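## Task

Carry the tote from the staging bench onto the work bench so that it rests entirely on the bench with nothing overhanging. The stand's post is already locked at the correct height and must still be locked there at the end; bringing it down quickly can fail the task even while it is supported. Take the wooden block out of the tote and set it on the stand's top plate. Either or both robots may work. At the end, release everything and back the robots away. A robot that falls or is left leaning fails the task, and anything that stays in place only because a robot holds it does not count.

## Robot and tools

ROBOTS. Two identical Hello Robot Stretch 3 units, r1 and r2. Each has a two-wheel differential base (0.33 m long, 0.34 m wide) with a passive omni wheel at the back, a lift carriage on a vertical mast, and a telescoping arm that reaches out to the robot's right side. The base cannot slide sideways; to move the gripper forward or back you drive the base. Turning on the spot pivots about the point between the drive wheels, 0.05 m behind the front edge; with the arm retracted and the wrist folded the swept radius is 0.28 m, larger if the wrist is level and open.

FRAMES. Base frame: origin on the floor between the drive wheels, x forward, y left, z up. hand_pose is reported in it, at the point where closed fingertips meet; with all wrist joints at zero that frame's x points up, y back along the arm toward the mast, z to the robot's rear. Odometry frame is the base frame as it was when the scene began. Each robot uses its own frames, so relative placement of the two robots comes only from images, lidar_m, wrist_depth_mm and head_depth_mm.

execute_actions. Argument actions is a list holding exactly one action (or empty, which just returns state and images). The action is an object keyed by "r1" and/or "r2". Per robot you may give:
- base: exactly one of translate_m (metres, -1 to 1, an offset driven straight from the current spot, positive forward) or rotate_rad (radians, -3.2 to 3.2, an offset turn in place, positive counter-clockwise seen from above).
- joints: absolute targets by name, each a single number: lift_m 0 to 1.1 (arm height on mast), arm_m 0 to 0.52 (extension), wrist_yaw_rad -1.345 to 4.42 (0 along the arm, positive swings toward the front, 3.0 folds over the base), wrist_pitch_rad -1.57 to 0.451 (0 level, negative tips fingers down), wrist_roll_rad -2.911 to 2.911, gripper_m -0.089 to 0.179 (larger is wider; actual fingertip gap is a bit less, zero below 0.007), head_pan_rad -3.953 to 1.73 (-1.57 looks along the arm), head_tilt_rad -1.53 to 0.419 (negative looks down).
- contact_limits: {"arm_m": effort percent 1 to 100}; the arm stops with contact_stop when its effort reaches that value, and it also caps holding force until the next action.
All motions in one action start together. Anything omitted may keep pushing toward an earlier target. One bad key or out-of-range number rejects the whole call. cameras picks which images come back (r1_/r2_ head_camera, nav_camera, wrist_camera, or all); [] returns none. An action runs at most 15 s.

wait: seconds 0 to 10, issues nothing new and returns state and images. zoom_image: camera plus region [x0, y0, x1, y1] in pixels of that camera's most recent full image, at most 504 by 504. finished_scene: pass the number of the scene being ended; irreversible, and the result reports success and the next task.

RESULT LINES. base_status and joint_status tell how each commanded motion ended: done (for the base this only means the wheels turned the commanded amount, slip included), off_target (resting away from target, possibly still pushing), contact_stop, time_out, torque_fault. After the last three the target is dropped; a lift or arm that hit something goes slack until commanded again. on_its_own covers uncommanded joints; "held at" is the held target, not the position. motor_effort is percent of maximum, positive toward larger joint values, peak in brackets; readings carry fixed and random error. lidar_m: 12 distances in metres in 30-degree sectors, first straight ahead, counting counter-clockwise, in a plane 0.17 m up (sees table legs, not tops, and sees the other robot). Depth grids are 7x7 medians in mm. base_odometry counts wheel turns; turned_by_wheels and turned_by_imu give heading change since last result; base_tilt in degrees, positive forward/right.

SPEED. Full base speed (0.30 m/s, 1.9 rad/s) only with lift_m under 0.30, arm_m under 0.03 and wrist_yaw_rad over 2.54; otherwise 0.10 m/s and 0.63 rad/s.

GRIPPING. Close to a gripper_m below the object's width (lower squeezes harder); open at least 0.02 above the touch value to release. Neither the reading nor done confirms a grasp. To re-squeeze, send a new value.

AVOID. Pressing robots together (fatal once bases touch), and driving two robots carrying one load, since travel differs by up to 2.5 cm per metre. Folding or unfolding the wrist unless lift_m is 0.32 to 0.95, pitch -0.4 and roll near 0; with yaw below -0.4 keep pitch at -0.5 or lower. Arm pushes against fixed things with the gripper above about 0.45 m, repeated pushes after a contact_stop, and driving while holding something immovable: these tip the robot. If it leans, free the gripper, back out in small steps, and lower lift to about 0.2 if needed. Wrist servos overloaded for a few seconds go limp for 10 s. Never release the post with the pin out, never lower it quickly, and avoid drops, slams and hard pushes. Loose objects may occasionally get nudged.

Each tool is called in YAML: its name, and indented under it one key for each argument.

## Session

execute_actions:
  actions: []

Scene clock: 0.00 s.
r1.base_odometry: x=+0.000 y=+0.000 heading=+0.000 (m, m, rad; r1's odometry frame)
r1.turned_by_wheels: +0.000 (rad since the last result)
r1.turned_by_imu: +0.000 (rad since the last result)
r1.base_tilt: forward=-1.1 right=+0.9 (deg)
r1.lidar_m: 2.24 1.13 1.70 3.67 1.94 2.71 2.03 1.22 1.09 1.09 1.30 2.38
r1.head_depth_mm: 1868 2853 - - - 2859 1957 / 1891 2910 - - - 2813 1949 / 1912 2964 - - - 2804 1938 / 1914 2747 - - - 2746 1938 / 1921 2806 - - - 2620 1913 / 1915 2825 - - 2315 2732 1896 / 1973 3053 - - 2024 2413 1875
r1.base_status: not commanded
r1.joint_positions: lift_m=+0.358 arm_m=-0.003 wrist_yaw_rad=+3.001 wrist_pitch_rad=-0.479 wrist_roll_rad=+0.007 gripper_m=+0.037 head_pan_rad=+0.004 head_tilt_rad=+0.007
r1.joint_status: not commanded
r1.motor_effort: left_wheel=+1 right_wheel=+0 lift_m=+41 arm_m=+0 wrist_yaw_rad=+1 wrist_pitch_rad=+7 wrist_roll_rad=+0 gripper_m=+1 head_pan_rad=+1 head_tilt_rad=+2 (%)
r1.hand_pose: x=+0.0090 y=+0.0719 z=+0.3575 quat_wxyz=(+0.216, +0.699, +0.118, +0.671) (m; r1's base frame)
r1.wrist_depth_mm: - - - - - - - / - - - - - - - / - - - - - - - / 924 - 884 891 870 868 846 / 756 737 755 724 721 717 706 / 626 627 - 615 620 603 605 / 543 535 - 538 511 523 522
r2.base_odometry: x=+0.000 y=+0.000 heading=+0.000 (m, m, rad; r2's odometry frame)
r2.turned_by_wheels: +0.000 (rad since the last result)
r2.turned_by_imu: +0.000 (rad since the last result)
r2.base_tilt: forward=+0.4 right=+0.5 (deg)
r2.lidar_m: 4.43 1.33 0.89 0.82 0.84 1.05 2.26 1.97 1.79 2.82 1.29 1.55
r2.head_depth_mm: 1696 2505 - - - 3387 2347 / 1708 2479 - - - 3627 2340 / 1724 2495 - - - 3687 2320 / 1707 2519 - - - 3616 2319 / 1711 2512 - - - 3598 2322 / 1715 2517 - - - 3626 2281 / 1742 2499 3684 3729 3806 3350 2295
r2.base_status: not commanded
r2.joint_positions: lift_m=+0.495 arm_m=+0.000 wrist_yaw_rad=+2.940 wrist_pitch_rad=-0.333 wrist_roll_rad=-0.015 gripper_m=+0.037 head_pan_rad=+0.009 head_tilt_rad=+0.010
r2.joint_status: not commanded
r2.motor_effort: left_wheel=-1 right_wheel=+0 lift_m=+36 arm_m=-1 wrist_yaw_rad=+1 wrist_pitch_rad=+4 wrist_roll_rad=+0 gripper_m=+0 head_pan_rad=+0 head_tilt_rad=+2 (%)
r2.hand_pose: x=+0.0256 y=+0.0850 z=+0.5274 quat_wxyz=(+0.187, +0.700, +0.048, +0.688) (m; r2's base frame)
r2.wrist_depth_mm: 658 719 762 826 910 998 - / 693 - 812 879 983 - - / 731 - 869 972 - - - / 788 - 938 - - - - / 835 882 - - - - - / 845 879 - 872 892 874 837 / 726 723 731 723 711 714 698
pictures: r1_head_camera (sideways: a quarter turn clockwise sets it upright), r1_nav_camera (sideways: a quarter turn counterclockwise sets it upright), r1_wrist_camera, r2_head_camera (sideways: a quarter turn clockwise sets it upright), r2_nav_camera (sideways: a quarter turn counterclockwise sets it upright), r2_wrist_camera
Images, in order (width x height): r1_head_camera 896x504, r1_nav_camera 672x504, r1_wrist_camera 644x364, r2_head_camera 896x504, r2_nav_camera 672x504, r2_wrist_camera 644x364.

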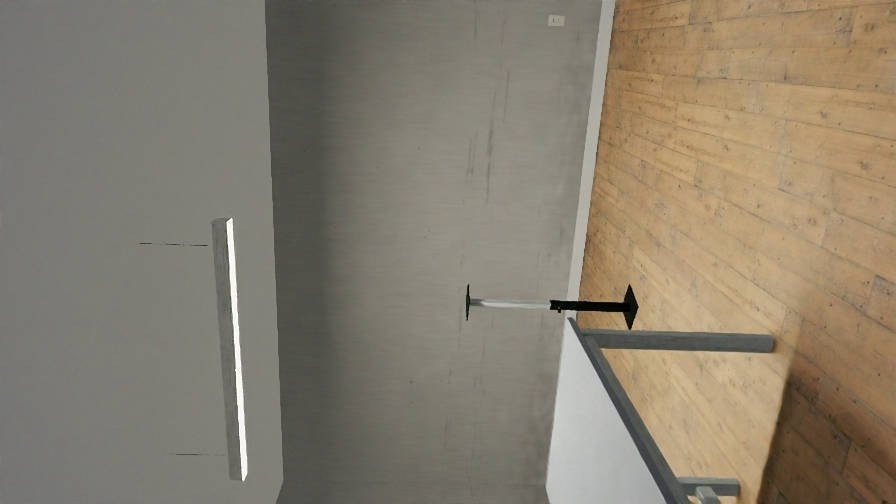

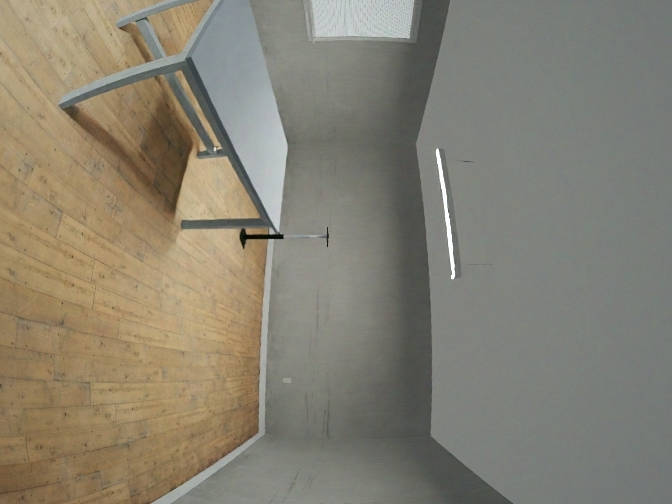

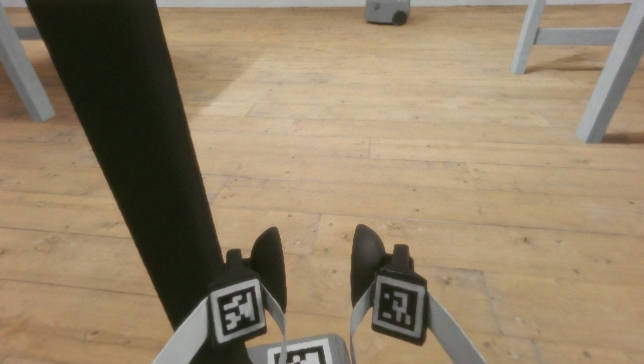

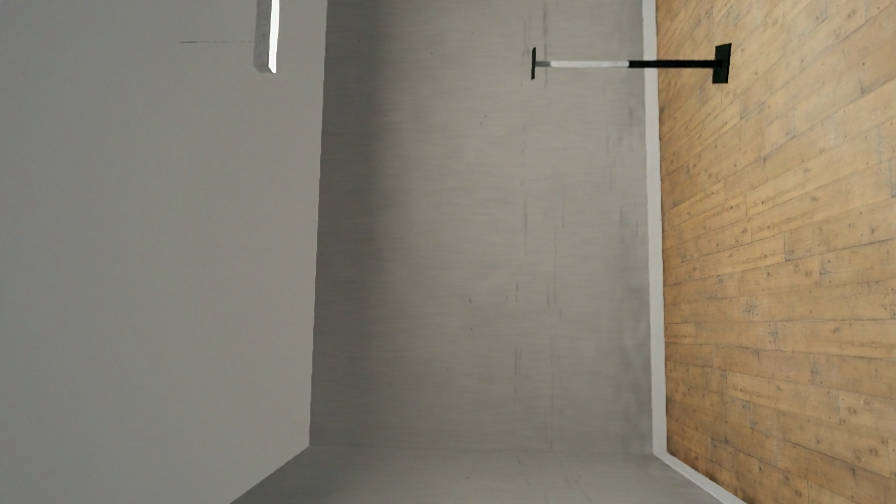

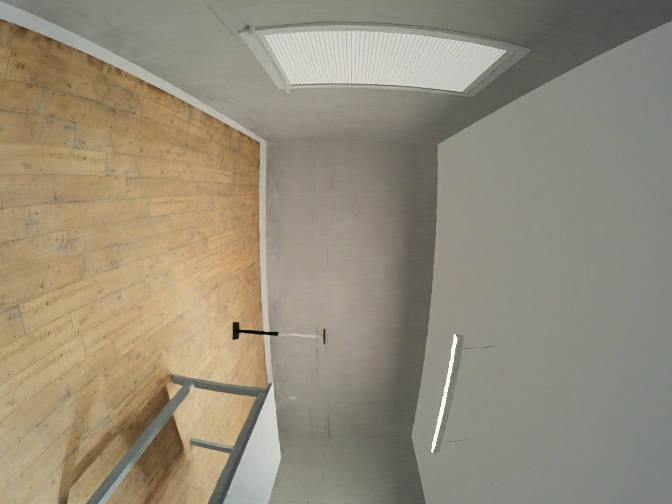

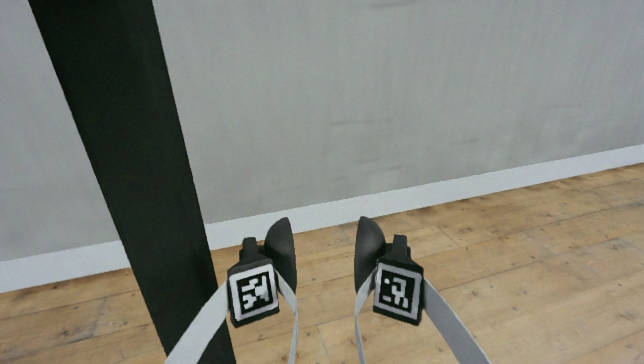

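execute_actions:
  actions:
    - {"r1":{"joints":{"lift_m":0.27,"wrist_pitch_rad":-0.4,"head_pan_rad":-0.6,"head_tilt_rad":-0.4}},"r2":{"joints":{"lift_m":0.27,"wrist_pitch_rad":-0.4,"wrist_yaw_rad":3.0,"head_pan_rad":-2.6,"head_tilt_rad":-0.4}}}
  cameras: []

execute_actions:
  actions:
    - {"r1":{"base":{"rotate_rad":2.57}},"r2":{"base":{"rotate_rad":0.52}}}
  cameras: ["r1_head_camera","r2_head_camera","r1_nav_camera"]

Scene clock: 10.43 s.
r1.base_odometry: x=+0.000 y=+0.000 heading=+0.000 (m, m, rad; r1's odometry frame)
r1.turned_by_wheels: +0.000 (rad since the last result)
r1.turned_by_imu: +0.001 (rad since the last result)
r1.base_tilt: forward=-1.1 right=+0.9 (deg)
r1.lidar_m: 2.24 1.13 1.70 3.67 1.93 2.70 2.03 1.23 1.09 1.09 1.29 2.37
r1.head_depth_mm: 1631 1693 1737 1787 1854 1608 1305 / 1986 2062 2125 2195 2064 1600 1312 / 2500 2653 2764 2675 2086 1581 1299 / 3409 3569 3794 2939 2054 1583 1297 / 3800 - - 2915 2049 1577 1282 / 3709 - - 2901 2021 1572 1278 / 3636 - - 2854 2022 1562 1277
r1.base_status: not commanded
r1.joint_positions: lift_m=+0.270 arm_m=-0.003 wrist_yaw_rad=+3.001 wrist_pitch_rad=-0.419 wrist_roll_rad=+0.007 gripper_m=+0.037 head_pan_rad=-0.593 head_tilt_rad=-0.395
r1.joint_status: all done
r1.motor_effort: left_wheel=+0(1) right_wheel=+0(0) lift_m=+35(35) arm_m=+0(1) wrist_yaw_rad=+1(0) wrist_pitch_rad=+9(10) wrist_roll_rad=+0(0) gripper_m=+1(0) head_pan_rad=-4(49) head_tilt_rad=-3(26) (%)
r1.hand_pose: x=+0.0101 y=+0.0797 z=+0.2826 quat_wxyz=(+0.196, +0.702, +0.098, +0.677) (m; r1's base frame)
r1.wrist_depth_mm: - - - - - - - / - - - - - - - / - - - - - - 974 / 842 - 827 815 804 778 775 / 658 652 671 641 642 631 620 / 549 545 - 534 535 524 525 / 471 480 - - 442 452 450
r2.base_odometry: x=+0.000 y=+0.000 heading=+0.000 (m, m, rad; r2's odometry frame)
r2.turned_by_wheels: +0.000 (rad since the last result)
r2.turned_by_imu: -0.001 (rad since the last result)
r2.base_tilt: forward=+0.2 right=+0.4 (deg)
r2.lidar_m: 4.42 1.33 0.89 0.82 0.84 1.06 2.26 1.98 1.79 2.82 1.28 1.56
r2.head_depth_mm: 3630 3852 - 3760 2417 1792 1421 / 3804 - - 3749 2391 1803 1405 / 3985 - - 3741 2374 1773 1413 / - - - 3427 2404 1784 1409 / - - - 3552 2391 1779 1396 / - - - 3212 2284 1763 1394 / - - - 1987 2172 1758 1394
r2.base_status: not commanded
r2.joint_positions: lift_m=+0.270 arm_m=+0.000 wrist_yaw_rad=+2.997 wrist_pitch_rad=-0.414 wrist_roll_rad=-0.015 gripper_m=+0.037 head_pan_rad=-2.593 head_tilt_rad=-0.395
r2.joint_status: all done
r2.motor_effort: left_wheel=-1(1) right_wheel=+0(0) lift_m=+26(28) arm_m=-1(1) wrist_yaw_rad=+5(5) wrist_pitch_rad=+4(4) wrist_roll_rad=+0(0) gripper_m=+0(0) head_pan_rad=-3(39) head_tilt_rad=-2(27) (%)
r2.hand_pose: x=+0.0112 y=+0.0781 z=+0.2839 quat_wxyz=(+0.195, +0.695, +0.097, +0.685) (m; r2's base frame)
r2.wrist_depth_mm: 677 - 769 811 874 972 - / 739 - 823 883 989 - - / 779 811 879 938 996 - - / 802 796 780 785 770 757 745 / 626 613 - 603 603 597 586 / 512 513 - 519 518 498 491 / 452 - - - 421 415 418
pictures: none
No camera images: the call's "cameras" was empty. Leave "cameras" out to get every camera's image.

Scene clock: 13.33 s.
r1.base_odometry: x=+0.000 y=+0.000 heading=+2.570 (m, m, rad; r1's odometry frame)
r1.turned_by_wheels: +2.570 (rad since the last result)
r1.turned_by_imu: +2.594 (rad since the last result)
r1.base_tilt: forward=-1.0 right=+1.0 (deg)
r1.lidar_m: 2.71 2.24 1.28 1.09 1.09 1.24 2.12 2.24 1.13 1.70 3.64 1.46
r1.head_depth_mm: 3174 3377 3562 2985 2093 1611 1301 / 3356 3680 - 2982 2071 1600 1306 / 3678 - - 2651 2060 1592 1285 / - - - 2940 2043 1577 1280 / - - 2097 1639 1892 1576 1280 / - - 1987 2695 2039 1575 1277 / 3856 - 2040 2826 2012 1569 1276
r1.base_status: done
r1.joint_positions: lift_m=+0.270 arm_m=-0.003 wrist_yaw_rad=+3.001 wrist_pitch_rad=-0.419 wrist_roll_rad=+0.007 gripper_m=+0.037 head_pan_rad=-0.593 head_tilt_rad=-0.395
r1.joint_status: not commanded
r1.motor_effort: left_wheel=-2(10) right_wheel=+2(10) lift_m=+36(36) arm_m=+0(0) wrist_yaw_rad=+1(0) wrist_pitch_rad=+9(9) wrist_roll_rad=+0(0) gripper_m=+0(1) head_pan_rad=-5(5) head_tilt_rad=-3(3) (%)
r1.hand_pose: x=+0.0101 y=+0.0797 z=+0.2826 quat_wxyz=(+0.196, +0.702, +0.098, +0.677) (m; r1's base frame)
r1.wrist_depth_mm: 861 979 - - - - - / 897 - - - - - - / 965 - - - - - - / 839 - 811 813 788 791 781 / 670 649 672 644 643 630 621 / 553 544 - 533 538 524 517 / 469 479 - - 442 453 448
r2.base_odometry: x=+0.000 y=+0.000 heading=+0.520 (m, m, rad; r2's odometry frame)
r2.turned_by_wheels: +0.520 (rad since the last result)
r2.turned_by_imu: +0.516 (rad since the last result)
r2.base_tilt: forward=+0.3 right=+0.3 (deg)
r2.lidar_m: 1.35 0.89 0.82 0.84 1.05 2.22 2.00 1.79 2.82 1.29 1.56 4.43
r2.head_depth_mm: - - - 3303 2322 1782 1413 / - - - 3023 2191 1776 1419 / - - - 3243 2289 1785 1410 / - - - 3220 2378 1765 1408 / 3944 - - 3724 2389 1769 1409 / 3707 3962 - 3737 2402 1774 1404 / 3526 3586 3877 3682 2386 1757 1396
r2.base_status: done
r2.joint_positions: lift_m=+0.270 arm_m=+0.000 wrist_yaw_rad=+2.997 wrist_pitch_rad=-0.414 wrist_roll_rad=-0.015 gripper_m=+0.037 head_pan_rad=-2.593 head_tilt_rad=-0.395
r2.joint_status: not commanded
r2.motor_effort: left_wheel=-2(8) right_wheel=+2(5) lift_m=+25(25) arm_m=+0(1) wrist_yaw_rad=+4(5) wrist_pitch_rad=+4(3) wrist_roll_rad=+0(0) gripper_m=+0(0) head_pan_rad=-3(3) head_tilt_rad=-2(2) (%)
r2.hand_pose: x=+0.0111 y=+0.0781 z=+0.2839 quat_wxyz=(+0.194, +0.695, +0.097, +0.685) (m; r2's base frame)
r2.wrist_depth_mm: - - 899 839 767 721 685 / - - 985 899 806 773 717 / - - 998 927 877 827 775 / 792 788 780 786 775 743 749 / 614 621 - 611 607 600 598 / 515 515 - 518 519 496 490 / 447 - - - 423 421 421
pictures: r1_head_camera (sideways: a quarter turn clockwise sets it upright), r1_nav_camera (sideways: a quarter turn counterclockwise sets it upright), r2_head_camera (sideways: a quarter turn clockwise sets it upright)
Images, in order (width x height): r1_head_camera 896x504, r1_nav_camera 672x504, r2_head_camera 896x504.

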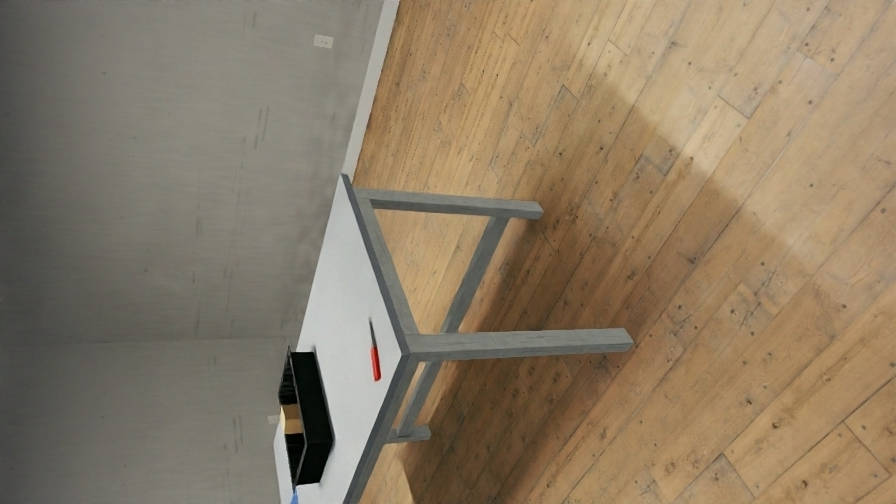

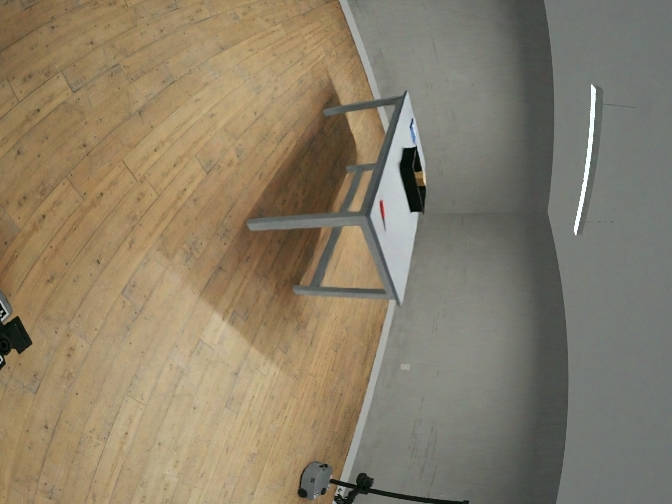

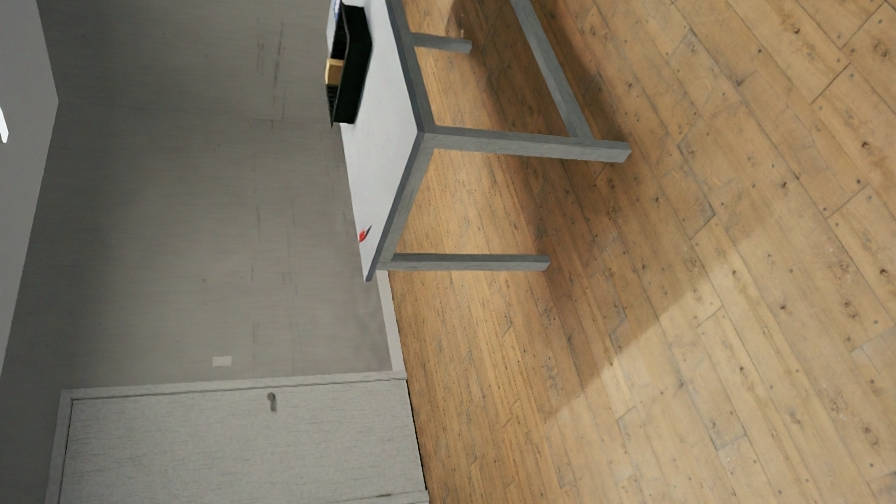

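execute_actions:
  actions:
    - {"r1":{"base":{"rotate_rad":0.03},"joints":{"wrist_pitch_rad":-0.36}},"r2":{"base":{"rotate_rad":-0.07}}}
  cameras: []

execute_actions:
  actions:
    - {"r1":{"base":{"translate_m":1.0}},"r2":{"base":{"translate_m":-1.0}}}
  cameras: []

execute_actions:
  actions:
    - {"r1":{"base":{"translate_m":0.95},"joints":{"head_pan_rad":-1.57,"head_tilt_rad":-0.7}},"r2":{"base":{"translate_m":-1.0},"joints":{"head_pan_rad":-1.57,"head_tilt_rad":-0.65}}}
  cameras: []

execute_actions:
  actions:
    - {"r1":{"base":{"rotate_rad":0.255}},"r2":{"base":{"translate_m":-0.22}}}
  cameras: []

execute_actions:
  actions:
    - {"r1":{"joints":{"lift_m":0.94}},"r2":{"base":{"rotate_rad":-0.33},"joints":{"lift_m":0.94}}}
  cameras: ["r1_head_camera","r2_head_camera"]

Scene clock: 21.97 s.
r1.base_odometry: x=+0.000 y=+0.000 heading=+2.600 (m, m, rad; r1's odometry frame)
r1.turned_by_wheels: +0.030 (rad since the last result)
r1.turned_by_imu: +0.031 (rad since the last result)
r1.base_tilt: forward=-1.0 right=+0.9 (deg)
r1.lidar_m: 2.71 2.14 1.25 1.09 1.09 1.27 2.24 2.24 1.12 1.69 3.65 1.46
r1.head_depth_mm: 3221 3449 3670 2972 2094 1600 1300 / 3503 3639 - 2975 2094 1589 1302 / 3796 - - 2640 2068 1588 1300 / - - 2162 2749 2046 1572 1286 / - - 2106 1609 1880 1566 1279 / - - 1946 2721 2013 1577 1274 / 3765 - 2252 2853 2019 1568 1277
r1.base_status: done
r1.joint_positions: lift_m=+0.270 arm_m=-0.003 wrist_yaw_rad=+3.001 wrist_pitch_rad=-0.380 wrist_roll_rad=+0.007 gripper_m=+0.037 head_pan_rad=-0.593 head_tilt_rad=-0.395
r1.joint_status: all done
r1.motor_effort: left_wheel=-1(11) right_wheel=+1(7) lift_m=+36(35) arm_m=+0(0) wrist_yaw_rad=+1(1) wrist_pitch_rad=+10(9) wrist_roll_rad=+0(0) gripper_m=+0(0) head_pan_rad=-4(5) head_tilt_rad=-3(1) (%)
r1.hand_pose: x=+0.0108 y=+0.0844 z=+0.2914 quat_wxyz=(+0.183, +0.704, +0.084, +0.681) (m; r1's base frame)
r1.wrist_depth_mm: 854 983 - - - - - / 896 - - - - - - / 953 - - - - - - / 910 - 898 872 863 848 833 / 710 - 722 687 681 673 665 / 575 572 - 564 562 555 548 / 490 483 - 489 459 473 461
r2.base_odometry: x=+0.000 y=+0.000 heading=+0.450 (m, m, rad; r2's odometry frame)
r2.turned_by_wheels: -0.070 (rad since the last result)
r2.turned_by_imu: -0.071 (rad since the last result)
r2.base_tilt: forward=+0.3 right=+0.3 (deg)
r2.lidar_m: 1.48 0.92 0.83 0.83 1.00 1.89 2.20 1.79 2.82 1.28 1.47 4.42
r2.head_depth_mm: - - - 3740 2426 1775 1412 / - - - 3284 2303 1771 1394 / - - - 1978 2122 1762 1396 / - - - 3456 2404 1774 1401 / - - - 3194 2419 1772 1400 / 3862 - - 3702 2398 1773 1404 / 3637 3796 - 3647 2380 1775 1397
r2.base_status: done
r2.joint_positions: lift_m=+0.270 arm_m=+0.000 wrist_yaw_rad=+2.997 wrist_pitch_rad=-0.414 wrist_roll_rad=-0.015 gripper_m=+0.037 head_pan_rad=-2.593 head_tilt_rad=-0.395
r2.joint_status: not commanded
r2.motor_effort: left_wheel=+1(5) right_wheel=-1(4) lift_m=+25(24) arm_m=-1(1) wrist_yaw_rad=+4(4) wrist_pitch_rad=+4(4) wrist_roll_rad=+0(0) gripper_m=-1(0) head_pan_rad=-3(3) head_tilt_rad=-2(2) (%)
r2.hand_pose: x=+0.0111 y=+0.0781 z=+0.2839 quat_wxyz=(+0.194, +0.695, +0.097, +0.685) (m; r2's base frame)
r2.wrist_depth_mm: 970 - 843 801 773 727 686 / - - 901 875 830 795 744 / - - 979 938 918 837 788 / 797 784 793 760 754 762 756 / 625 619 - 615 605 599 603 / 513 511 - 518 513 499 496 / 450 - - - 427 423 420
pictures: none
No camera images: the call's "cameras" was empty. Leave "cameras" out to get every camera's image.

Scene clock: 26.90 s.
r1.base_odometry: x=-0.857 y=+0.516 heading=+2.600 (m, m, rad; r1's odometry frame)
r1.turned_by_wheels: +0.000 (rad since the last result)
r1.turned_by_imu: -0.003 (rad since the last result)
r1.base_tilt: forward=-1.0 right=+0.9 (deg)
r1.lidar_m: 1.72 2.64 1.54 1.32 1.31 1.55 2.73 1.74 2.08 2.25 0.71 1.56
r1.head_depth_mm: 3030 3122 3286 1260 870 858 982 / 3228 3463 3676 1248 906 1604 1297 / 3523 3743 - 1247 991 1580 1291 / 3753 - - 1175 1891 1591 1299 / 3442 3761 3860 1222 2036 1584 1289 / 3154 3352 3511 1376 2031 1562 1276 / 2877 3115 3253 1793 1908 1575 1275
r1.base_status: done
r1.joint_positions: lift_m=+0.270 arm_m=-0.003 wrist_yaw_rad=+3.001 wrist_pitch_rad=-0.379 wrist_roll_rad=+0.007 gripper_m=+0.037 head_pan_rad=-0.593 head_tilt_rad=-0.396
r1.joint_status: not commanded
r1.motor_effort: left_wheel=+0(9) right_wheel=+1(9) lift_m=+36(36) arm_m=+0(0) wrist_yaw_rad=+0(1) wrist_pitch_rad=+9(10) wrist_roll_rad=+0(0) gripper_m=+0(0) head_pan_rad=-5(4) head_tilt_rad=-3(3) (%)
r1.hand_pose: x=+0.0108 y=+0.0846 z=+0.2917 quat_wxyz=(+0.182, +0.704, +0.084, +0.681) (m; r1's base frame)
r1.wrist_depth_mm: - - - - - - - / - - - - - - - / - - - - - - - / 924 - 894 882 869 855 843 / 722 - 713 684 681 672 656 / 579 574 - 562 563 547 547 / 488 484 - 495 459 472 470
r2.base_odometry: x=-0.900 y=-0.435 heading=+0.450 (m, m, rad; r2's odometry frame)
r2.turned_by_wheels: +0.000 (rad since the last result)
r2.turned_by_imu: +0.000 (rad since the last result)
r2.base_tilt: forward=+0.3 right=+0.6 (deg)
r2.lidar_m: 2.06 1.29 1.15 1.15 1.39 2.65 1.60 1.00 0.96 3.65 1.63 2.05
r2.head_depth_mm: 3376 3517 3784 2001 2155 1770 1405 / 3713 3999 - 1817 2426 1781 1414 / - - - 1534 2416 1717 1410 / - - - 1524 2287 1761 1406 / 3789 - - 1518 2085 1780 1356 / 3539 3697 - 1522 1096 1589 1287 / 3262 3499 3790 1515 2076 1769 1406
r2.base_status: done
r2.joint_positions: lift_m=+0.270 arm_m=+0.000 wrist_yaw_rad=+2.998 wrist_pitch_rad=-0.414 wrist_roll_rad=-0.015 gripper_m=+0.037 head_pan_rad=-2.593 head_tilt_rad=-0.396
r2.joint_status: not commanded
r2.motor_effort: left_wheel=+1(5) right_wheel=-1(6) lift_m=+26(25) arm_m=-1(0) wrist_yaw_rad=+4(4) wrist_pitch_rad=+4(4) wrist_roll_rad=+0(0) gripper_m=+0(0) head_pan_rad=-3(3) head_tilt_rad=-3(2) (%)
r2.hand_pose: x=+0.0110 y=+0.0781 z=+0.2839 quat_wxyz=(+0.194, +0.695, +0.097, +0.685) (m; r2's base frame)
r2.wrist_depth_mm: - - - - - - 969 / - - - - - - - / - - - - - - - / 816 783 775 774 757 744 744 / 619 618 - 616 606 605 597 / 518 513 - 522 521 494 492 / 450 - - - 426 423 417
pictures: none
No camera images: the call's "cameras" was empty. Leave "cameras" out to get every camera's image.

Scene clock: 31.83 s.
r1.base_odometry: x=-1.671 y=+1.006 heading=+2.600 (m, m, rad; r1's odometry frame)
r1.turned_by_wheels: +0.000 (rad since the last result)
r1.turned_by_imu: -0.003 (rad since the last result)
r1.base_tilt: forward=-1.1 right=+0.9 (deg)
r1.lidar_m: 2.23 2.23 1.82 1.57 1.58 1.80 3.20 2.55 0.86 1.10 1.10 0.79
r1.head_depth_mm: 2924 3234 1008 777 1508 1305 1121 / 2895 3146 1001 777 1468 1296 1132 / 2805 3058 1000 774 1425 1297 1124 / 2712 2987 957 747 1405 1300 1125 / 2691 3009 872 731 680 1285 1118 / 2577 2800 964 721 659 1282 1112 / 2562 2846 904 735 642 1287 1119
r1.base_status: done
r1.joint_positions: lift_m=+0.270 arm_m=-0.003 wrist_yaw_rad=+3.001 wrist_pitch_rad=-0.379 wrist_roll_rad=+0.007 gripper_m=+0.037 head_pan_rad=-1.563 head_tilt_rad=-0.691
r1.joint_status: all done
r1.motor_effort: left_wheel=+0(10) right_wheel=+0(9) lift_m=+36(36) arm_m=+0(0) wrist_yaw_rad=+1(1) wrist_pitch_rad=+9(9) wrist_roll_rad=+0(0) gripper_m=+0(1) head_pan_rad=-4(62) head_tilt_rad=-6(23) (%)
r1.hand_pose: x=+0.0108 y=+0.0846 z=+0.2917 quat_wxyz=(+0.182, +0.704, +0.084, +0.681) (m; r1's base frame)
r1.wrist_depth_mm: - - - - - - - / - - - - - - - / - - - - - - - / 907 - 890 876 864 860 838 / 713 - 731 676 679 678 660 / 581 578 - 562 564 547 551 / 490 485 - 491 464 477 469
r2.base_odometry: x=-1.801 y=-0.870 heading=+0.450 (m, m, rad; r2's odometry frame)
r2.turned_by_wheels: +0.000 (rad since the last result)
r2.turned_by_imu: +0.000 (rad since the last result)
r2.base_tilt: forward=+0.2 right=+0.4 (deg)
r2.lidar_m: 2.64 1.65 1.48 1.49 1.79 2.43 1.02 0.63 0.56 0.57 0.69 2.38
r2.head_depth_mm: 2659 2996 3102 899 722 1394 1201 / 2763 3081 3248 934 747 1421 1148 / 2817 3187 1318 931 769 1440 1149 / 2998 3289 1319 928 797 1443 1149 / 3049 3432 1309 926 1597 1426 1170 / 3151 3594 3185 927 1634 1429 1202 / 3253 3703 3173 926 972 1355 1207
r2.base_status: done
r2.joint_positions: lift_m=+0.270 arm_m=+0.000 wrist_yaw_rad=+2.998 wrist_pitch_rad=-0.414 wrist_roll_rad=-0.015 gripper_m=+0.037 head_pan_rad=-1.577 head_tilt_rad=-0.642
r2.joint_status: all done
r2.motor_effort: left_wheel=+1(7) right_wheel=-1(6) lift_m=+25(25) arm_m=-1(1) wrist_yaw_rad=+4(4) wrist_pitch_rad=+4(3) wrist_roll_rad=+0(0) gripper_m=+0(0) head_pan_rad=+3(40) head_tilt_rad=-4(23) (%)
r2.hand_pose: x=+0.0110 y=+0.0780 z=+0.2838 quat_wxyz=(+0.194, +0.695, +0.097, +0.685) (m; r2's base frame)
r2.wrist_depth_mm: - - - - - - - / - - - - - - - / - - - - - - - / 804 790 786 771 753 758 764 / 618 621 - 620 603 592 589 / 517 517 - 524 513 492 486 / 446 - - - 422 421 423
pictures: none
No camera images: the call's "cameras" was empty. Leave "cameras" out to get every camera's image.

Scene clock: 34.10 s.
r1.base_odometry: x=-1.671 y=+1.006 heading=+2.855 (m, m, rad; r1's odometry frame)
r1.turned_by_wheels: +0.255 (rad since the last result)
r1.turned_by_imu: +0.258 (rad since the last result)
r1.base_tilt: forward=-1.2 right=+1.0 (deg)
r1.lidar_m: 2.23 2.24 1.64 1.57 1.62 2.23 2.54 0.86 1.14 1.10 1.14 0.79
r1.head_depth_mm: 2601 2937 1003 779 687 1303 1130 / 2661 3001 951 748 689 1305 1122 / 2652 3000 885 746 686 1302 1112 / 2617 2912 986 728 681 1296 1117 / 2668 2934 941 742 679 1287 1126 / 2687 3027 983 764 677 1296 1113 / 2702 2943 977 758 675 1281 1115
r1.base_status: done
r1.joint_positions: lift_m=+0.270 arm_m=-0.003 wrist_yaw_rad=+3.001 wrist_pitch_rad=-0.379 wrist_roll_rad=+0.007 gripper_m=+0.037 head_pan_rad=-1.563 head_tilt_rad=-0.692
r1.joint_status: not commanded
r1.motor_effort: left_wheel=-1(11) right_wheel=+1(7) lift_m=+36(37) arm_m=+0(1) wrist_yaw_rad=+1(1) wrist_pitch_rad=+9(9) wrist_roll_rad=+0(0) gripper_m=+0(0) head_pan_rad=-4(5) head_tilt_rad=-6(4) (%)
r1.hand_pose: x=+0.0108 y=+0.0846 z=+0.2917 quat_wxyz=(+0.182, +0.704, +0.084, +0.681) (m; r1's base frame)
r1.wrist_depth_mm: - - - - - - - / - - - - - - - / - - - - - - - / 920 - 898 871 876 862 849 / 717 - 730 691 684 670 665 / 582 571 - 566 561 550 547 / 488 485 - 492 458 467 467
r2.base_odometry: x=-1.999 y=-0.966 heading=+0.450 (m, m, rad; r2's odometry frame)
r2.turned_by_wheels: +0.000 (rad since the last result)
r2.turned_by_imu: +0.000 (rad since the last result)
r2.base_tilt: forward=+0.4 right=+0.4 (deg)
r2.lidar_m: 2.77 1.72 1.55 1.56 1.87 2.23 2.24 0.55 0.49 0.50 0.60 2.57
r2.head_depth_mm: 2605 2874 3132 894 726 1331 1210 / 2671 2931 1729 892 721 1359 1213 / 2785 3115 3228 847 719 1396 1207 / 2869 3157 1318 929 719 1430 1153 / 3025 3353 1315 924 744 1429 1154 / 3123 3513 1309 927 767 1430 1152 / 3252 3640 3210 928 793 1418 1194
r2.base_status: done
r2.joint_positions: lift_m=+0.270 arm_m=+0.000 wrist_yaw_rad=+2.998 wrist_pitch_rad=-0.414 wrist_roll_rad=-0.015 gripper_m=+0.037 head_pan_rad=-1.577 head_tilt_rad=-0.642
r2.joint_status: not commanded
r2.motor_effort: left_wheel=+1(6) right_wheel=-1(5) lift_m=+25(25) arm_m=-1(1) wrist_yaw_rad=+3(3) wrist_pitch_rad=+4(3) wrist_roll_rad=+0(0) gripper_m=+0(0) head_pan_rad=+3(3) head_tilt_rad=-4(5) (%)
r2.hand_pose: x=+0.0110 y=+0.0780 z=+0.2838 quat_wxyz=(+0.194, +0.695, +0.097, +0.685) (m; r2's base frame)
r2.wrist_depth_mm: - - - - - - - / - - - - - - - / - - - - - - 994 / 789 785 789 758 744 740 746 / 624 620 - 611 599 606 595 / 514 518 - 519 514 490 488 / 444 - - - 420 421 421
pictures: none
No camera images: the call's "cameras" was empty. Leave "cameras" out to get every camera's image.

Scene clock: 41.03 s.
r1.base_odometry: x=-1.671 y=+1.006 heading=+2.855 (m, m, rad; r1's odometry frame)
r1.turned_by_wheels: +0.000 (rad since the last result)
r1.turned_by_imu: +0.001 (rad since the last result)
r1.base_tilt: forward=-1.0 right=+1.0 (deg)
r1.lidar_m: 2.23 2.24 1.63 1.57 1.61 2.23 2.54 0.86 1.15 1.10 1.14 0.79
r1.head_depth_mm: 2637 2949 1008 809 - - 1134 / 2662 2930 952 751 - 1235 1128 / 2669 2995 884 743 - - - / 1531 2923 990 725 - - - / 2688 2987 940 742 - - 1118 / 2659 2945 978 764 669 1229 1113 / 2701 2960 981 760 679 1285 1111
r1.base_status: not commanded
r1.joint_positions: lift_m=+0.940 arm_m=-0.003 wrist_yaw_rad=+3.001 wrist_pitch_rad=-0.379 wrist_roll_rad=+0.007 gripper_m=+0.037 head_pan_rad=-1.563 head_tilt_rad=-0.692
r1.joint_status: all done
r1.motor_effort: left_wheel=-1(2) right_wheel=+2(2) lift_m=+46(47) arm_m=+0(0) wrist_yaw_rad=+1(1) wrist_pitch_rad=+9(9) wrist_roll_rad=+0(0) gripper_m=+1(0) head_pan_rad=-5(4) head_tilt_rad=-5(5) (%)
r1.hand_pose: x=+0.0108 y=+0.0846 z=+0.9614 quat_wxyz=(+0.182, +0.704, +0.084, +0.681) (m; r1's base frame)
r1.wrist_depth_mm: - - - - - - - / - - - - - - - / - - - - - - - / - - - - - - - / - - - - - - - / - - - - - - - / - - - - - - -
r2.base_odometry: x=-1.999 y=-0.966 heading=+0.120 (m, m, rad; r2's odometry frame)
r2.turned_by_wheels: -0.330 (rad since the last result)
r2.turned_by_imu: -0.329 (rad since the last result)
r2.base_tilt: forward=+0.3 right=+0.4 (deg)
r2.lidar_m: 2.57 2.19 1.60 1.55 1.61 2.22 2.23 0.70 0.51 0.49 0.51 0.70
r2.head_depth_mm: 2748 3076 3254 938 772 - 1144 / 2757 3059 3226 934 747 - 1131 / 2738 3052 3254 874 721 - - / 2623 2996 1821 926 717 - - / 1456 3054 3182 908 718 - - / 2745 3017 3218 854 717 1424 1144 / 2703 3040 3162 926 717 1393 1148
r2.base_status: done
r2.joint_positions: lift_m=+0.940 arm_m=+0.000 wrist_yaw_rad=+2.998 wrist_pitch_rad=-0.415 wrist_roll_rad=-0.015 gripper_m=+0.037 head_pan_rad=-1.577 head_tilt_rad=-0.642
r2.joint_status: all done
r2.motor_effort: left_wheel=+1(6) right_wheel=-1(5) lift_m=+46(49) arm_m=-1(1) wrist_yaw_rad=+3(3) wrist_pitch_rad=+4(4) wrist_roll_rad=+0(0) gripper_m=+0(1) head_pan_rad=+3(3) head_tilt_rad=-4(4) (%)
r2.hand_pose: x=+0.0109 y=+0.0780 z=+0.9531 quat_wxyz=(+0.194, +0.695, +0.097, +0.685) (m; r2's base frame)
r2.wrist_depth_mm: - - - - - - - / - - - - - - - / - - - - - - - / - - - - - - - / - - - - - - - / - - - - - - - / - - - - - - -
pictures: r1_head_camera (sideways: a quarter turn clockwise sets it upright), r2_head_camera (sideways: a quarter turn clockwise sets it upright)
Images, in order (width x height): r1_head_camera 896x504, r2_head_camera 896x504.

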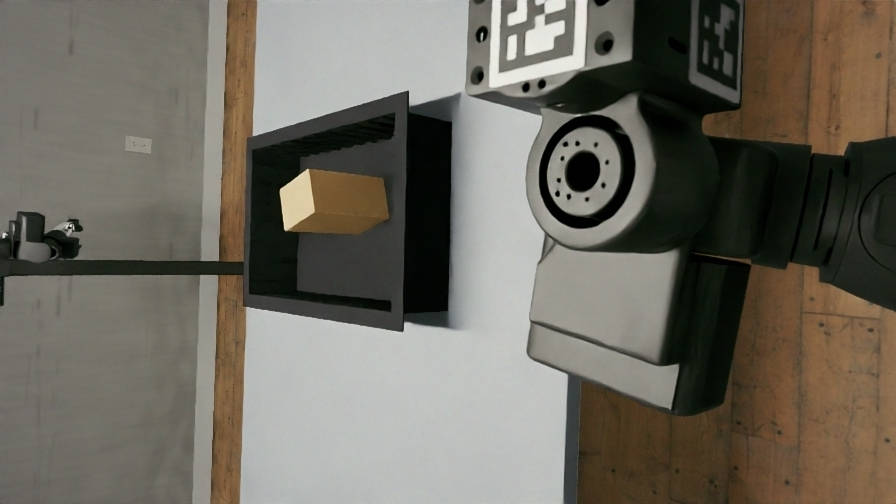

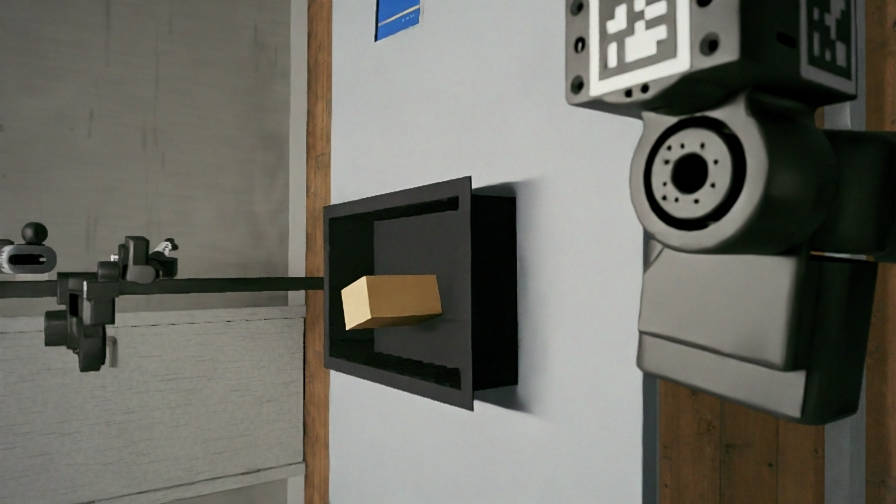

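execute_actions:
  actions:
    - {"r1":{"base":{"translate_m":-0.025},"joints":{"wrist_yaw_rad":0}},"r2":{"base":{"translate_m":0.07},"joints":{"wrist_yaw_rad":0}}}
  cameras: []

execute_actions:
  actions:
    - {"r1":{"joints":{"lift_m":1.02,"arm_m":0.385,"wrist_pitch_rad":-1.2,"wrist_roll_rad":1.57,"gripper_m":0.08}},"r2":{"joints":{"lift_m":1.02,"arm_m":0.40,"wrist_pitch_rad":-1.2,"wrist_roll_rad":1.57,"gripper_m":0.08}}}
  cameras: ["r1_head_camera","r2_head_camera","r1_wrist_camera","r2_wrist_camera"]

Scene clock: 55.87 s.
r1.base_odometry: x=-1.647 y=+0.999 heading=+2.855 (m, m, rad; r1's odometry frame)
r1.turned_by_wheels: +0.000 (rad since the last result)
r1.turned_by_imu: +0.001 (rad since the last result)
r1.base_tilt: forward=-1.0 right=+1.0 (deg)
r1.lidar_m: 2.26 2.23 1.63 1.56 1.61 2.23 2.52 0.84 1.14 1.10 1.14 0.81
r1.head_depth_mm: 2642 2954 1008 806 - - - / 2633 2959 1001 775 - - - / 2661 2945 883 745 - - 1077 / 1536 2921 912 725 664 1299 1097 / 2650 3000 943 739 680 1284 1121 / 2682 2964 981 765 678 1288 1115 / 2688 2986 977 763 673 1272 1113
r1.base_status: done
r1.joint_positions: lift_m=+0.940 arm_m=-0.003 wrist_yaw_rad=+0.003 wrist_pitch_rad=-0.379 wrist_roll_rad=+0.007 gripper_m=+0.037 head_pan_rad=-1.563 head_tilt_rad=-0.692
r1.joint_status: all done
r1.motor_effort: left_wheel=-2(8) right_wheel=+2(2) lift_m=+46(46) arm_m=-1(0) wrist_yaw_rad=-3(4) wrist_pitch_rad=+9(9) wrist_roll_rad=+0(0) gripper_m=+1(0) head_pan_rad=-4(4) head_tilt_rad=-3(3) (%)
r1.hand_pose: x=-0.0207 y=-0.3716 z=+0.9614 quat_wxyz=(+0.692, +0.134, -0.696, -0.133) (m; r1's base frame)
r1.wrist_depth_mm: - - - - - - - / - - - - - - - / - 986 888 787 914 902 899 / 706 696 619 605 629 662 649 / 549 537 441 442 503 513 517 / 447 443 458 434 435 429 422 / 380 375 360 368 355 364 363
r2.base_odometry: x=-1.929 y=-0.957 heading=+0.120 (m, m, rad; r2's odometry frame)
r2.turned_by_wheels: +0.000 (rad since the last result)
r2.turned_by_imu: -0.001 (rad since the last result)
r2.base_tilt: forward=+0.4 right=+0.3 (deg)
r2.lidar_m: 2.50 2.18 1.60 1.55 1.61 2.22 2.30 0.69 0.51 0.49 0.51 0.71
r2.head_depth_mm: 2756 3037 3261 934 772 - - / 2729 3051 3236 896 748 - - / 2772 3034 3206 846 773 - - / 1455 2966 1816 906 796 - 1152 / 2638 3028 3201 853 716 1374 1144 / 2723 3003 3204 926 717 1388 1149 / 2678 3033 3240 929 714 1382 1151
r2.base_status: done
r2.joint_positions: lift_m=+0.940 arm_m=+0.000 wrist_yaw_rad=+0.003 wrist_pitch_rad=-0.415 wrist_roll_rad=-0.015 gripper_m=+0.037 head_pan_rad=-1.577 head_tilt_rad=-0.642
r2.joint_status: all done
r2.motor_effort: left_wheel=+1(5) right_wheel=-1(3) lift_m=+46(46) arm_m=-1(1) wrist_yaw_rad=-4(5) wrist_pitch_rad=+4(3) wrist_roll_rad=+0(0) gripper_m=+0(1) head_pan_rad=+3(3) head_tilt_rad=-4(4) (%)
r2.hand_pose: x=-0.0208 y=-0.3693 z=+0.9531 quat_wxyz=(+0.698, +0.148, -0.686, -0.144) (m; r2's base frame)
r2.wrist_depth_mm: - - - - - - - / - - - - - - - / 948 824 766 707 741 775 758 / 612 598 571 477 490 572 577 / 479 478 483 463 461 456 454 / 391 393 402 383 394 382 377 / 358 353 352 351 351 348 342
pictures: none
No camera images: the call's "cameras" was empty. Leave "cameras" out to get every camera's image.

Scene clock: 60.00 s.
r1.base_odometry: x=-1.647 y=+0.999 heading=+2.855 (m, m, rad; r1's odometry frame)
r1.turned_by_wheels: +0.000 (rad since the last result)
r1.turned_by_imu: +0.001 (rad since the last result)
r1.base_tilt: forward=-1.1 right=+0.9 (deg)
r1.lidar_m: 2.26 2.24 1.63 1.56 1.61 2.22 2.52 0.84 1.14 1.10 1.14 0.81
r1.head_depth_mm: - 2980 1007 779 689 1296 1125 / - 3055 996 750 687 1305 1128 / - - 894 747 681 1295 1123 / 1542 2963 970 723 682 1293 1125 / 2627 2996 940 742 679 1294 1118 / 2690 2971 978 765 677 1287 1123 / 2693 3010 975 759 674 1292 1114
r1.base_status: not commanded
r1.joint_positions: lift_m=+1.020 arm_m=+0.385 wrist_yaw_rad=+0.002 wrist_pitch_rad=-1.201 wrist_roll_rad=+1.566 gripper_m=+0.080 head_pan_rad=-1.563 head_tilt_rad=-0.692
r1.joint_status: all done
r1.motor_effort: left_wheel=-1(1) right_wheel=+2(2) lift_m=+46(47) arm_m=+4(0) wrist_yaw_rad=-1(4) wrist_pitch_rad=+0(7) wrist_roll_rad=+1(2) gripper_m=+1(81) head_pan_rad=-5(4) head_tilt_rad=-5(6) (%)
r1.hand_pose: x=-0.0214 y=-0.5997 z=+0.9108 quat_wxyz=(+0.003, +0.002, -0.825, -0.565) (m; r1's base frame)
r1.wrist_depth_mm: 428 377 329 217 275 252 232 / 319 278 254 222 278 256 235 / 409 392 348 312 282 260 239 / 400 250 323 317 286 265 242 / 395 250 347 324 289 270 248 / 409 429 361 331 265 273 251 / 377 352 328 313 306 273 256
r2.base_odometry: x=-1.929 y=-0.957 heading=+0.120 (m, m, rad; r2's odometry frame)
r2.turned_by_wheels: +0.000 (rad since the last result)
r2.turned_by_imu: -0.001 (rad since the last result)
r2.base_tilt: forward=+0.3 right=+0.5 (deg)
r2.lidar_m: 2.50 2.17 1.61 1.55 1.61 2.22 2.30 0.70 0.51 0.49 0.51 0.71
r2.head_depth_mm: 2749 - 1186 938 723 1390 1150 / 2744 - 3239 898 722 1395 1162 / 2674 - 1095 845 719 1393 1155 / 1314 1689 - 905 720 1398 1151 / 1399 3052 3207 850 717 1392 1147 / 2683 3003 3266 930 717 1392 1149 / 2699 3062 3217 920 715 1391 1150
r2.base_status: not commanded
r2.joint_positions: lift_m=+1.020 arm_m=+0.400 wrist_yaw_rad=+0.001 wrist_pitch_rad=-1.199 wrist_roll_rad=+1.568 gripper_m=+0.080 head_pan_rad=-1.577 head_tilt_rad=-0.642
r2.joint_status: all done
r2.motor_effort: left_wheel=+1(1) right_wheel=-1(1) lift_m=+46(45) arm_m=+4(6) wrist_yaw_rad=-1(4) wrist_pitch_rad=-1(4) wrist_roll_rad=+1(1) gripper_m=+0(80) head_pan_rad=+3(3) head_tilt_rad=-4(4) (%)
r2.hand_pose: x=-0.0214 y=-0.6149 z=+0.9107 quat_wxyz=(+0.002, +0.001, -0.825, -0.565) (m; r2's base frame)
r2.wrist_depth_mm: 434 365 234 210 266 239 223 / 329 331 324 284 270 245 230 / 402 396 347 292 277 252 232 / 390 321 355 301 284 255 240 / 384 298 361 312 293 261 841 / 407 367 356 313 311 268 873 / - 483 283 266 306 271 901
pictures: r1_head_camera (sideways: a quarter turn clockwise sets it upright), r1_wrist_camera, r2_head_camera (sideways: a quarter turn clockwise sets it upright), r2_wrist_camera
Images, in order (width x height): r1_head_camera 896x504, r1_wrist_camera 644x364, r2_head_camera 896x504, r2_wrist_camera 644x364.

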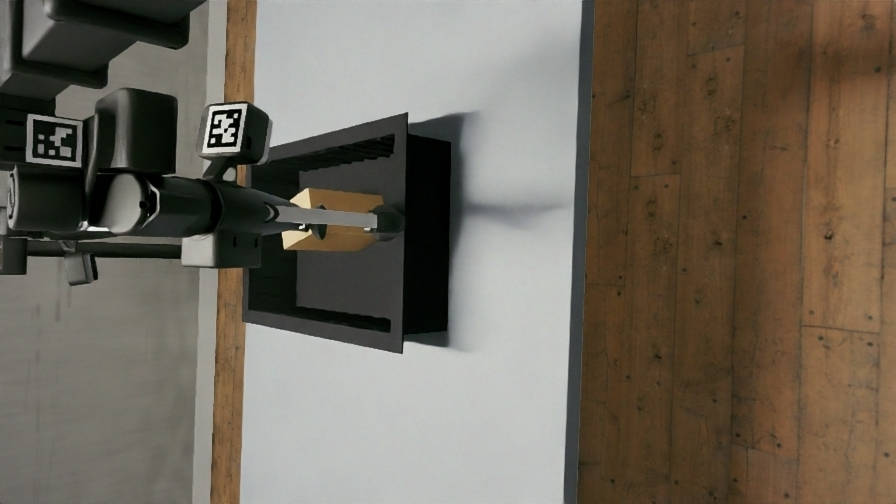

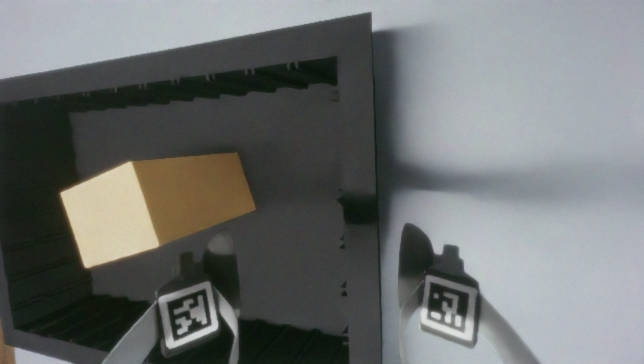

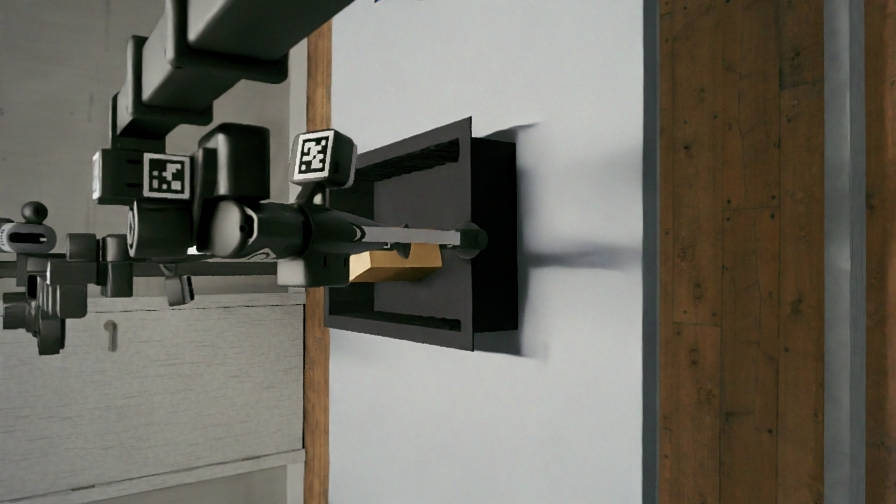

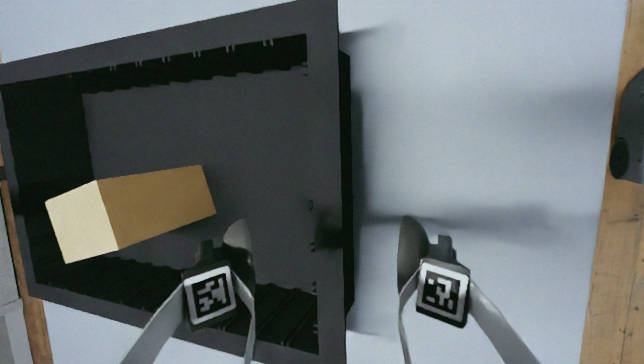

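execute_actions:
  actions:
    - {"r1":{"joints":{"lift_m":0.96,"arm_m":0.383}},"r2":{"joints":{"lift_m":0.96,"arm_m":0.42}}}
  cameras: []

execute_actions:
  actions:
    - {"r1":{"joints":{"lift_m":0.93}},"r2":{"joints":{"lift_m":0.93}}}
  cameras: ["r1_wrist_camera","r2_wrist_camera"]

Scene clock: 64.87 s.
r1.base_odometry: x=-1.647 y=+0.999 heading=+2.855 (m, m, rad; r1's odometry frame)
r1.turned_by_wheels: +0.000 (rad since the last result)
r1.turned_by_imu: +0.001 (rad since the last result)
r1.base_tilt: forward=-1.1 right=+0.9 (deg)
r1.lidar_m: 2.26 2.25 1.63 1.56 1.61 2.23 2.52 0.84 1.15 1.10 1.14 0.81
r1.head_depth_mm: 2619 - - 775 689 1313 1130 / 2601 - 962 750 686 1296 1126 / 2594 - 882 746 685 1301 1125 / 883 1737 910 727 683 1300 1126 / 2693 2956 943 739 681 1283 1122 / 2669 2979 984 764 678 1281 1114 / 2682 2918 973 759 674 1285 1104
r1.base_status: not commanded
r1.joint_positions: lift_m=+0.960 arm_m=+0.383 wrist_yaw_rad=+0.002 wrist_pitch_rad=-1.201 wrist_roll_rad=+1.566 gripper_m=+0.080 head_pan_rad=-1.563 head_tilt_rad=-0.692
r1.joint_status: all done
r1.motor_effort: left_wheel=-1(0) right_wheel=+2(2) lift_m=+36(38) arm_m=-3(6) wrist_yaw_rad=-2(2) wrist_pitch_rad=+0(0) wrist_roll_rad=+1(1) gripper_m=+0(1) head_pan_rad=-5(5) head_tilt_rad=-4(4) (%)
r1.hand_pose: x=-0.0214 y=-0.5981 z=+0.8512 quat_wxyz=(+0.003, +0.002, -0.825, -0.565) (m; r1's base frame)
r1.wrist_depth_mm: 327 187 166 153 217 200 184 / 225 241 251 156 222 203 188 / 353 311 275 159 226 206 190 / 198 242 280 228 231 210 193 / 187 229 281 229 235 214 196 / 372 344 286 227 248 216 201 / 354 347 296 171 246 218 204
r2.base_odometry: x=-1.929 y=-0.957 heading=+0.120 (m, m, rad; r2's odometry frame)
r2.turned_by_wheels: +0.000 (rad since the last result)
r2.turned_by_imu: -0.001 (rad since the last result)
r2.base_tilt: forward=+0.2 right=+0.6 (deg)
r2.lidar_m: 2.50 2.19 1.60 1.55 1.61 2.21 2.30 0.70 0.51 0.49 0.51 0.71
r2.head_depth_mm: 2723 3084 - - 699 1398 1155 / 2722 2999 1248 901 719 1408 1152 / 2728 2972 - 830 718 1397 1154 / 1437 1000 - 792 719 1388 1151 / 2617 3058 3193 852 717 1398 1154 / 2735 3028 3252 919 715 1391 1152 / 2733 3092 3158 921 715 1392 1155
r2.base_status: not commanded
r2.joint_positions: lift_m=+0.960 arm_m=+0.420 wrist_yaw_rad=+0.001 wrist_pitch_rad=-1.200 wrist_roll_rad=+1.568 gripper_m=+0.080 head_pan_rad=-1.577 head_tilt_rad=-0.642
r2.joint_status: all done
r2.motor_effort: left_wheel=+1(1) right_wheel=-1(1) lift_m=+25(38) arm_m=+5(4) wrist_yaw_rad=-1(1) wrist_pitch_rad=-1(1) wrist_roll_rad=+1(1) gripper_m=+0(0) head_pan_rad=+3(3) head_tilt_rad=-4(5) (%)
r2.hand_pose: x=-0.0214 y=-0.6348 z=+0.8514 quat_wxyz=(+0.002, +0.001, -0.825, -0.565) (m; r2's base frame)
r2.wrist_depth_mm: 215 191 178 148 210 191 175 / 319 291 265 152 214 194 178 / 364 317 274 224 221 199 182 / 358 304 284 225 225 204 185 / 211 263 291 232 233 209 190 / 327 343 290 235 247 212 193 / 290 271 259 239 245 215 198
pictures: none
No camera images: the call's "cameras" was empty. Leave "cameras" out to get every camera's image.

Scene clock: 65.93 s.
r1.base_odometry: x=-1.647 y=+0.999 heading=+2.855 (m, m, rad; r1's odometry frame)
r1.turned_by_wheels: +0.000 (rad since the last result)
r1.turned_by_imu: +0.000 (rad since the last result)
r1.base_tilt: forward=-1.0 right=+1.0 (deg)
r1.lidar_m: 2.26 2.25 1.64 1.56 1.61 2.22 2.51 0.84 1.14 1.10 1.14 0.81
r1.head_depth_mm: 2671 2935 - 755 715 1296 1128 / 2661 - 961 749 692 1301 1125 / 2698 - 881 742 686 1295 1122 / 880 1667 963 725 682 1298 1113 / 2644 2977 943 741 679 1282 1121 / 2728 2991 981 763 677 1282 1115 / 2681 2974 978 763 675 1280 1115
r1.base_status: not commanded
r1.joint_positions: lift_m=+0.930 arm_m=+0.383 wrist_yaw_rad=+0.002 wrist_pitch_rad=-1.201 wrist_roll_rad=+1.566 gripper_m=+0.080 head_pan_rad=-1.563 head_tilt_rad=-0.692
r1.joint_status: all done
r1.motor_effort: left_wheel=-1(1) right_wheel=+2(2) lift_m=+36(35) arm_m=-3(4) wrist_yaw_rad=-2(2) wrist_pitch_rad=+0(0) wrist_roll_rad=+1(1) gripper_m=+0(1) head_pan_rad=-4(5) head_tilt_rad=-5(4) (%)
r1.hand_pose: x=-0.0214 y=-0.5981 z=+0.8212 quat_wxyz=(+0.003, +0.002, -0.825, -0.565) (m; r1's base frame)
r1.wrist_depth_mm: 164 150 136 201 189 174 161 / 224 241 223 184 194 177 163 / 306 270 239 184 197 180 166 / 197 243 245 184 200 183 169 / 185 228 247 184 205 187 171 / 318 298 249 138 216 188 174 / 336 316 259 140 214 189 178
r2.base_odometry: x=-1.929 y=-0.957 heading=+0.120 (m, m, rad; r2's odometry frame)
r2.turned_by_wheels: +0.000 (rad since the last result)
r2.turned_by_imu: +0.000 (rad since the last result)
r2.base_tilt: forward=+0.3 right=+0.5 (deg)
r2.lidar_m: 2.51 2.18 1.60 1.55 1.61 2.22 2.30 0.69 0.51 0.49 0.51 0.71
r2.head_depth_mm: 2793 3070 3298 - 723 1403 1158 / 2752 3052 - 858 724 1397 1158 / 2774 2973 - 794 717 1390 1152 / 1469 1014 1798 788 720 1395 1156 / 2654 3014 3173 851 718 1389 1151 / 2724 3023 3216 924 717 1392 1148 / 2733 3036 3233 924 715 1381 1153
r2.base_status: not commanded
r2.joint_positions: lift_m=+0.930 arm_m=+0.420 wrist_yaw_rad=+0.001 wrist_pitch_rad=-1.200 wrist_roll_rad=+1.568 gripper_m=+0.080 head_pan_rad=-1.577 head_tilt_rad=-0.642
r2.joint_status: all done
r2.motor_effort: left_wheel=+1(1) right_wheel=-1(1) lift_m=+25(25) arm_m=+5(4) wrist_yaw_rad=-1(1) wrist_pitch_rad=-1(0) wrist_roll_rad=+1(1) gripper_m=+0(1) head_pan_rad=+3(3) head_tilt_rad=-4(3) (%)
r2.hand_pose: x=-0.0214 y=-0.6348 z=+0.8214 quat_wxyz=(+0.002, +0.001, -0.825, -0.565) (m; r2's base frame)
r2.wrist_depth_mm: 176 179 171 174 181 165 152 / 296 261 231 177 187 169 155 / 320 276 238 179 191 174 158 / 324 272 247 181 196 177 161 / 211 264 253 183 202 181 164 / 327 311 250 184 214 184 169 / 275 273 257 141 212 187 172
pictures: r1_wrist_camera, r2_wrist_camera
Images, in order (width x height): r1_wrist_camera 644x364, r2_wrist_camera 644x364.

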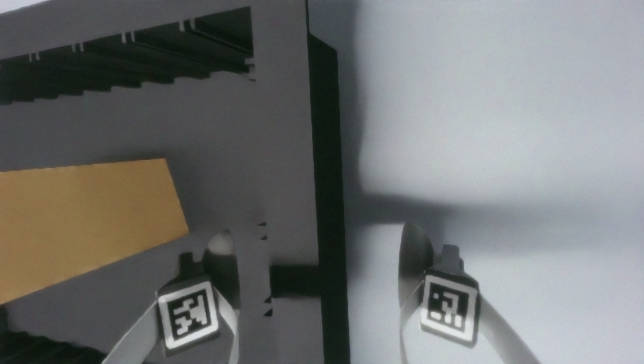

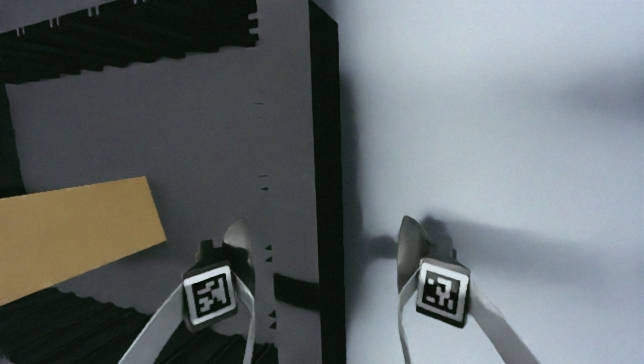

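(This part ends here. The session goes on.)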